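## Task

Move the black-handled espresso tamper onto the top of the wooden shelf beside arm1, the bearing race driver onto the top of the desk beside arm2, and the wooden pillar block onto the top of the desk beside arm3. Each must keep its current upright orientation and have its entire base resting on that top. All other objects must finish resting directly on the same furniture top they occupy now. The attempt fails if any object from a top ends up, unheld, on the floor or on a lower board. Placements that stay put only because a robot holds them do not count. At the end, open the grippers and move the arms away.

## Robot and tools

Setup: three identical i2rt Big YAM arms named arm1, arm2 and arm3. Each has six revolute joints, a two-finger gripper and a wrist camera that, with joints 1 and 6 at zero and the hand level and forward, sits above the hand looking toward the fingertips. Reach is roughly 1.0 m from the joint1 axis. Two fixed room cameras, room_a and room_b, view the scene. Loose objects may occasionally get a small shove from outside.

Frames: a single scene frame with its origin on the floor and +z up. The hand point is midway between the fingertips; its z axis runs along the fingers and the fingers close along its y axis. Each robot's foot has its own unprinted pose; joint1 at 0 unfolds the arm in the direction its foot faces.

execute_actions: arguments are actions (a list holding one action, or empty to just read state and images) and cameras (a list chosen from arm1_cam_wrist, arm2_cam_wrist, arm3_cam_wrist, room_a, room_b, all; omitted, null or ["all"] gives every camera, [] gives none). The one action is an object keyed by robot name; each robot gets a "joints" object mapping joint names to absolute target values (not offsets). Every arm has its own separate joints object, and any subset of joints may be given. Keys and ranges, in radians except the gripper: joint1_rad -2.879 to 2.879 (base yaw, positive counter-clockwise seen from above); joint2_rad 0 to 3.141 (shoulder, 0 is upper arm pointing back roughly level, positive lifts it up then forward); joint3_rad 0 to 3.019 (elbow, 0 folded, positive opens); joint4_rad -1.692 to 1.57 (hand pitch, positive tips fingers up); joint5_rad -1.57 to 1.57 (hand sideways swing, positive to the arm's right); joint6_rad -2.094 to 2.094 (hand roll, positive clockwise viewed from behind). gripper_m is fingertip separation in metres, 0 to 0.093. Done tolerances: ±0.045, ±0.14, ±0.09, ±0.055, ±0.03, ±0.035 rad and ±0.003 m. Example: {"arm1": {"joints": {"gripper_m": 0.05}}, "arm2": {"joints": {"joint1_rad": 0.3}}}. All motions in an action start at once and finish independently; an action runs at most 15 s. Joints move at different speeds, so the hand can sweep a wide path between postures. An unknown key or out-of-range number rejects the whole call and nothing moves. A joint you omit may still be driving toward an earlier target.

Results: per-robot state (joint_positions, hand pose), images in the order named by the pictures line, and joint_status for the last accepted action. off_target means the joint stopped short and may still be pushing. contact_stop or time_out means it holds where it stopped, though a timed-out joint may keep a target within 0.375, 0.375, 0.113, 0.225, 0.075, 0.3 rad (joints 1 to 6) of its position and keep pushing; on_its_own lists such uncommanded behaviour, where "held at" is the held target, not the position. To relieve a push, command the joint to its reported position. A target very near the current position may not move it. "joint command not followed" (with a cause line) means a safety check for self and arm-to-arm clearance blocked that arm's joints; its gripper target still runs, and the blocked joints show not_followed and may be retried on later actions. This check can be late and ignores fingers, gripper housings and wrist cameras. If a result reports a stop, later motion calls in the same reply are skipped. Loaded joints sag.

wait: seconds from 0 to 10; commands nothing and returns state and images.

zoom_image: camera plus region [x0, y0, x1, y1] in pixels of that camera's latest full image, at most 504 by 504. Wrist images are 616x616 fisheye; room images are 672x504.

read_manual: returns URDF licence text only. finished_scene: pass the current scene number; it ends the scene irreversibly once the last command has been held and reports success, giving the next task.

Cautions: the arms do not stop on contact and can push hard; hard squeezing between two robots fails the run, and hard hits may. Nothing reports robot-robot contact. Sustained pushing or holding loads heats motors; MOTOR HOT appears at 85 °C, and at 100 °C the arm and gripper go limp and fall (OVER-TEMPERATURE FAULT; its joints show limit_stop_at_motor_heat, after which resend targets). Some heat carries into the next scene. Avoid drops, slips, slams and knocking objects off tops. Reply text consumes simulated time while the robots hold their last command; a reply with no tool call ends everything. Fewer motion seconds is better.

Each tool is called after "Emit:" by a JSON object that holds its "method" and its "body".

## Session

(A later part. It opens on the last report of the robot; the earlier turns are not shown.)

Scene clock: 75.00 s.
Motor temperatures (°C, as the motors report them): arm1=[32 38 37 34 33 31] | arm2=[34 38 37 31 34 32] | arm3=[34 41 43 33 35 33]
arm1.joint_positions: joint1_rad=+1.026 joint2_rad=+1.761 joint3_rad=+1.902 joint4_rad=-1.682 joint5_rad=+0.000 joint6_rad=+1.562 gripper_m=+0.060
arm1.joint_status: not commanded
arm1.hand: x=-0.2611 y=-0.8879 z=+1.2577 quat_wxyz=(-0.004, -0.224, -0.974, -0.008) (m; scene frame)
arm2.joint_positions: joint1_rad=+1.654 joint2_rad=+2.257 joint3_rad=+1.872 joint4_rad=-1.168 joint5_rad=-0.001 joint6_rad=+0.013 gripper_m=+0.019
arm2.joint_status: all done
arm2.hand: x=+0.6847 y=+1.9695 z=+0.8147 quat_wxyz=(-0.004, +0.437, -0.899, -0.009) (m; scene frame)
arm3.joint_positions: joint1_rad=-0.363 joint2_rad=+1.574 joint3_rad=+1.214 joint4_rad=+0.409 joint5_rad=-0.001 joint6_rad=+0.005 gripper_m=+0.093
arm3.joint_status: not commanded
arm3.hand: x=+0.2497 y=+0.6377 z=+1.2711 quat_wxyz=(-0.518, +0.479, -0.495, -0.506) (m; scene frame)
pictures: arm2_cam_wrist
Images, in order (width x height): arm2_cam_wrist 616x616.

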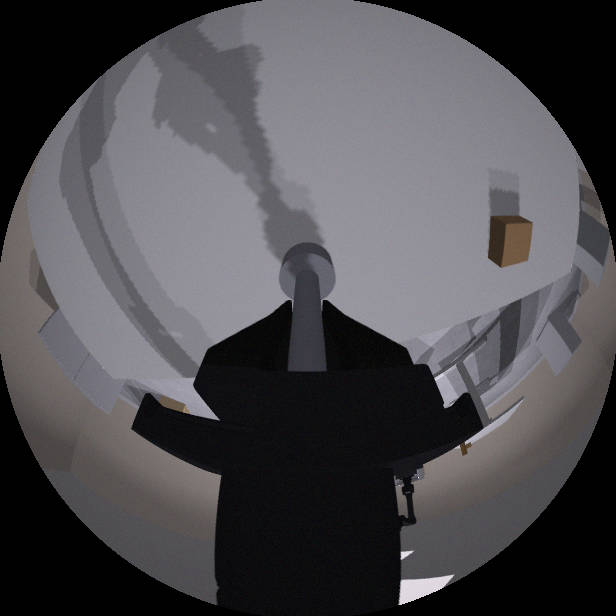

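Emit:
{"method": "execute_actions", "body": {"actions": [{"arm2":{"joints":{"joint2_rad":2.295,"joint4_rad":-1.14}}}], "cameras": ["arm2_cam_wrist"]}}

Scene clock: 75.57 s.
Motor temperatures (°C, as the motors report them): arm1=[32 38 37 34 33 31] | arm2=[34 38 37 31 34 32] | arm3=[34 41 42 33 35 33]
arm1.joint_positions: joint1_rad=+1.026 joint2_rad=+1.761 joint3_rad=+1.902 joint4_rad=-1.682 joint5_rad=+0.000 joint6_rad=+1.562 gripper_m=+0.060
arm1.joint_status: not commanded
arm1.hand: x=-0.2611 y=-0.8879 z=+1.2577 quat_wxyz=(-0.004, -0.224, -0.974, -0.008) (m; scene frame)
arm2.joint_positions: joint1_rad=+1.654 joint2_rad=+2.257 joint3_rad=+1.872 joint4_rad=-1.160 joint5_rad=-0.001 joint6_rad=+0.013 gripper_m=+0.019
arm2.joint_status: all done
arm2.hand: x=+0.6859 y=+1.9710 z=+0.8144 quat_wxyz=(-0.008, +0.437, -0.899, -0.010) (m; scene frame)
arm3.joint_positions: joint1_rad=-0.363 joint2_rad=+1.574 joint3_rad=+1.214 joint4_rad=+0.409 joint5_rad=-0.001 joint6_rad=+0.005 gripper_m=+0.093
arm3.joint_status: not commanded
arm3.hand: x=+0.2497 y=+0.6377 z=+1.2711 quat_wxyz=(-0.518, +0.479, -0.495, -0.506) (m; scene frame)
pictures: arm2_cam_wrist
Images, in order (width x height): arm2_cam_wrist 616x616.

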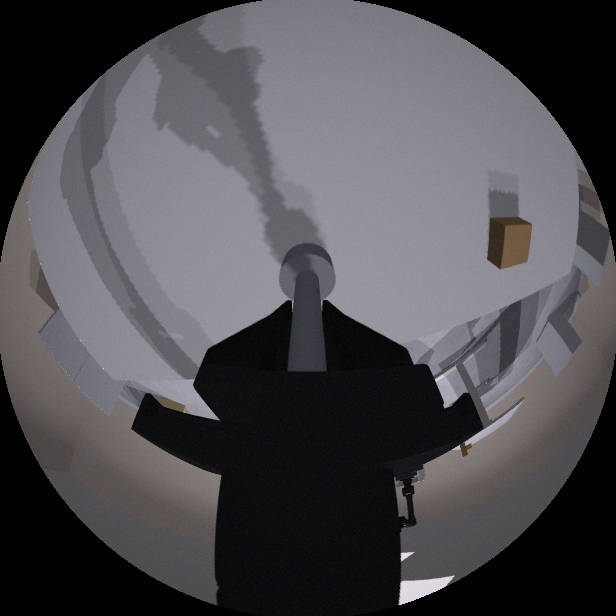

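Emit:
{"method": "execute_actions", "body": {"actions": [{"arm2":{"joints":{"joint2_rad":2.257,"gripper_m":0.08}}}], "cameras": []}}

Emit:
{"method": "execute_actions", "body": {"actions": [{"arm2":{"joints":{"joint2_rad":2.0,"joint4_rad":-1.41}}}]}}

Scene clock: 76.30 s.
Motor temperatures (°C, as the motors report them): arm1=[32 38 37 34 33 31] | arm2=[34 38 37 31 34 32] | arm3=[34 41 42 33 35 33]
arm1.joint_positions: joint1_rad=+1.026 joint2_rad=+1.761 joint3_rad=+1.902 joint4_rad=-1.682 joint5_rad=+0.000 joint6_rad=+1.562 gripper_m=+0.060
arm1.joint_status: not commanded
arm1.hand: x=-0.2611 y=-0.8879 z=+1.2577 quat_wxyz=(-0.004, -0.224, -0.974, -0.008) (m; scene frame)
arm2.joint_positions: joint1_rad=+1.654 joint2_rad=+2.257 joint3_rad=+1.872 joint4_rad=-1.151 joint5_rad=-0.001 joint6_rad=+0.013 gripper_m=+0.080
arm2.joint_status: all done
arm2.hand: x=+0.6872 y=+1.9728 z=+0.8147 quat_wxyz=(-0.012, +0.437, -0.899, -0.012) (m; scene frame)
arm3.joint_positions: joint1_rad=-0.363 joint2_rad=+1.574 joint3_rad=+1.214 joint4_rad=+0.409 joint5_rad=-0.001 joint6_rad=+0.005 gripper_m=+0.093
arm3.joint_status: not commanded
arm3.hand: x=+0.2497 y=+0.6377 z=+1.2711 quat_wxyz=(-0.518, +0.479, -0.495, -0.506) (m; scene frame)
pictures: none
No camera images: the call's "cameras" was empty. Leave "cameras" out to get every camera's image.

Scene clock: 77.73 s.
Motor temperatures (°C, as the motors report them): arm1=[32 38 37 34 33 31] | arm2=[34 39 37 31 34 32] | arm3=[34 41 42 33 35 33]
arm1.joint_positions: joint1_rad=+1.026 joint2_rad=+1.761 joint3_rad=+1.902 joint4_rad=-1.682 joint5_rad=+0.000 joint6_rad=+1.562 gripper_m=+0.060
arm1.joint_status: not commanded
arm1.hand: x=-0.2611 y=-0.8879 z=+1.2577 quat_wxyz=(-0.004, -0.224, -0.974, -0.008) (m; scene frame)
arm2.joint_positions: joint1_rad=+1.654 joint2_rad=+1.993 joint3_rad=+1.901 joint4_rad=-1.400 joint5_rad=-0.001 joint6_rad=+0.013 gripper_m=+0.080
arm2.joint_status: all done
arm2.hand: x=+0.6658 y=+1.9418 z=+0.9914 quat_wxyz=(-0.031, +0.437, -0.899, -0.022) (m; scene frame)
arm3.joint_positions: joint1_rad=-0.363 joint2_rad=+1.574 joint3_rad=+1.214 joint4_rad=+0.409 joint5_rad=-0.001 joint6_rad=+0.005 gripper_m=+0.093
arm3.joint_status: not commanded
arm3.hand: x=+0.2497 y=+0.6377 z=+1.2711 quat_wxyz=(-0.518, +0.479, -0.495, -0.506) (m; scene frame)
pictures: arm1_cam_wrist, arm2_cam_wrist, arm3_cam_wrist, room_a, room_b
Images, in order (width x height): arm1_cam_wrist 616x616, arm2_cam_wrist 616x616, arm3_cam_wrist 616x616, room_a 672x504, room_b 672x504.

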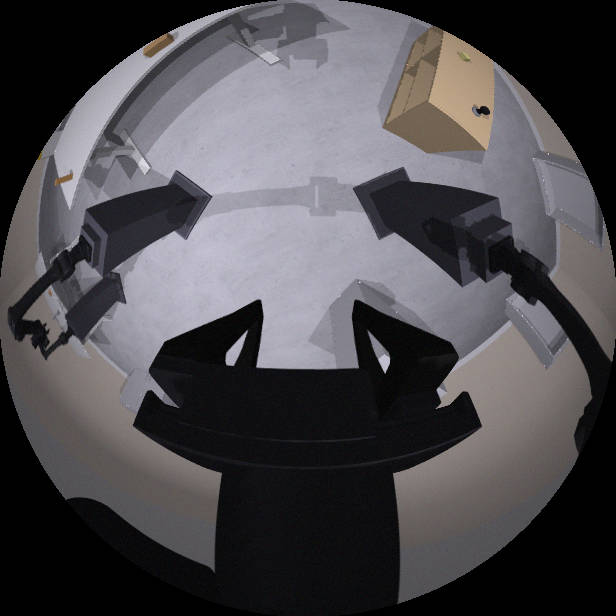

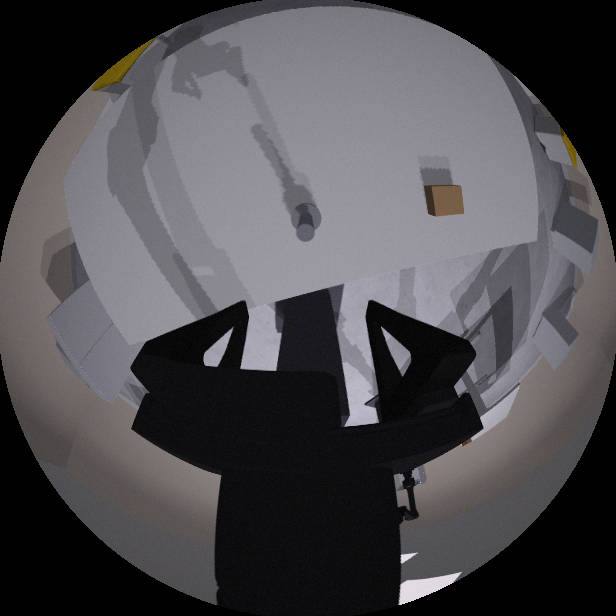

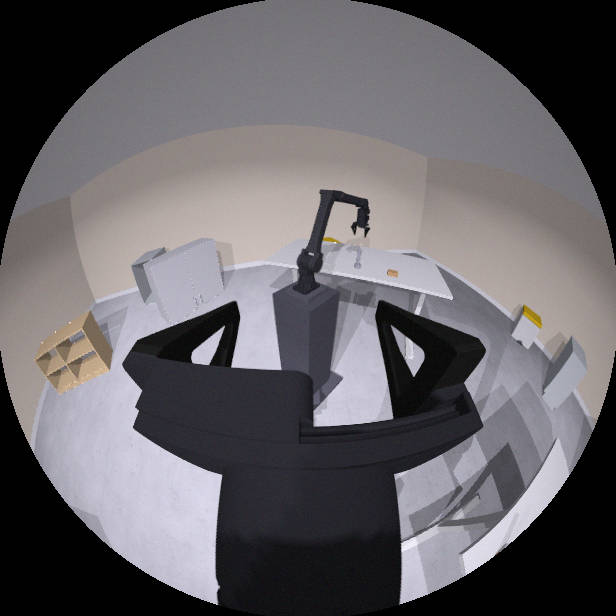

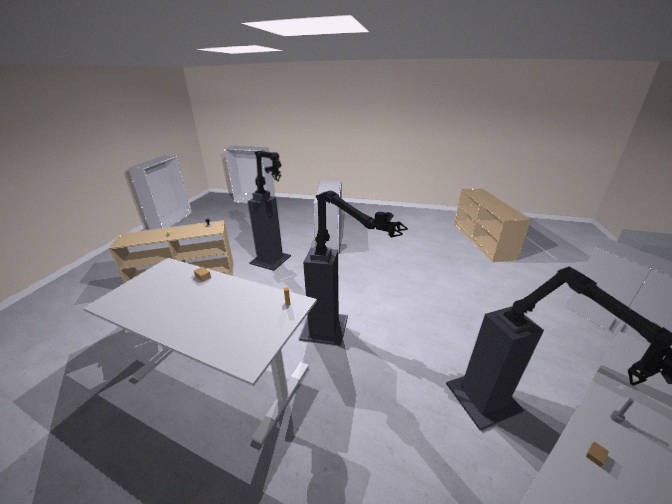

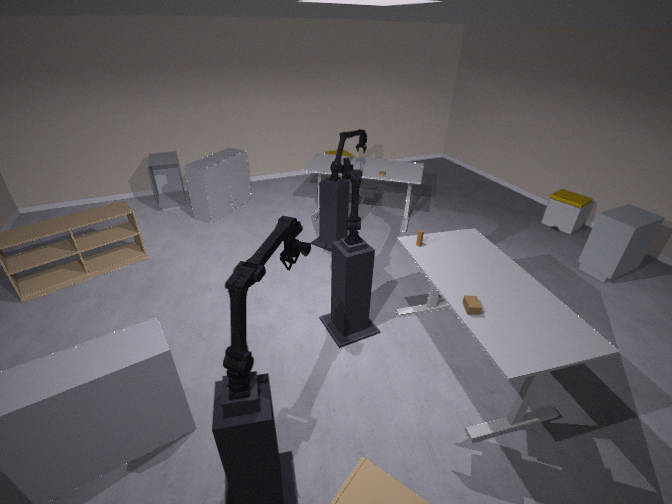

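Emit:
{"method": "finished_scene", "body": {"scene": 1}}

The scene is finished: the task was done.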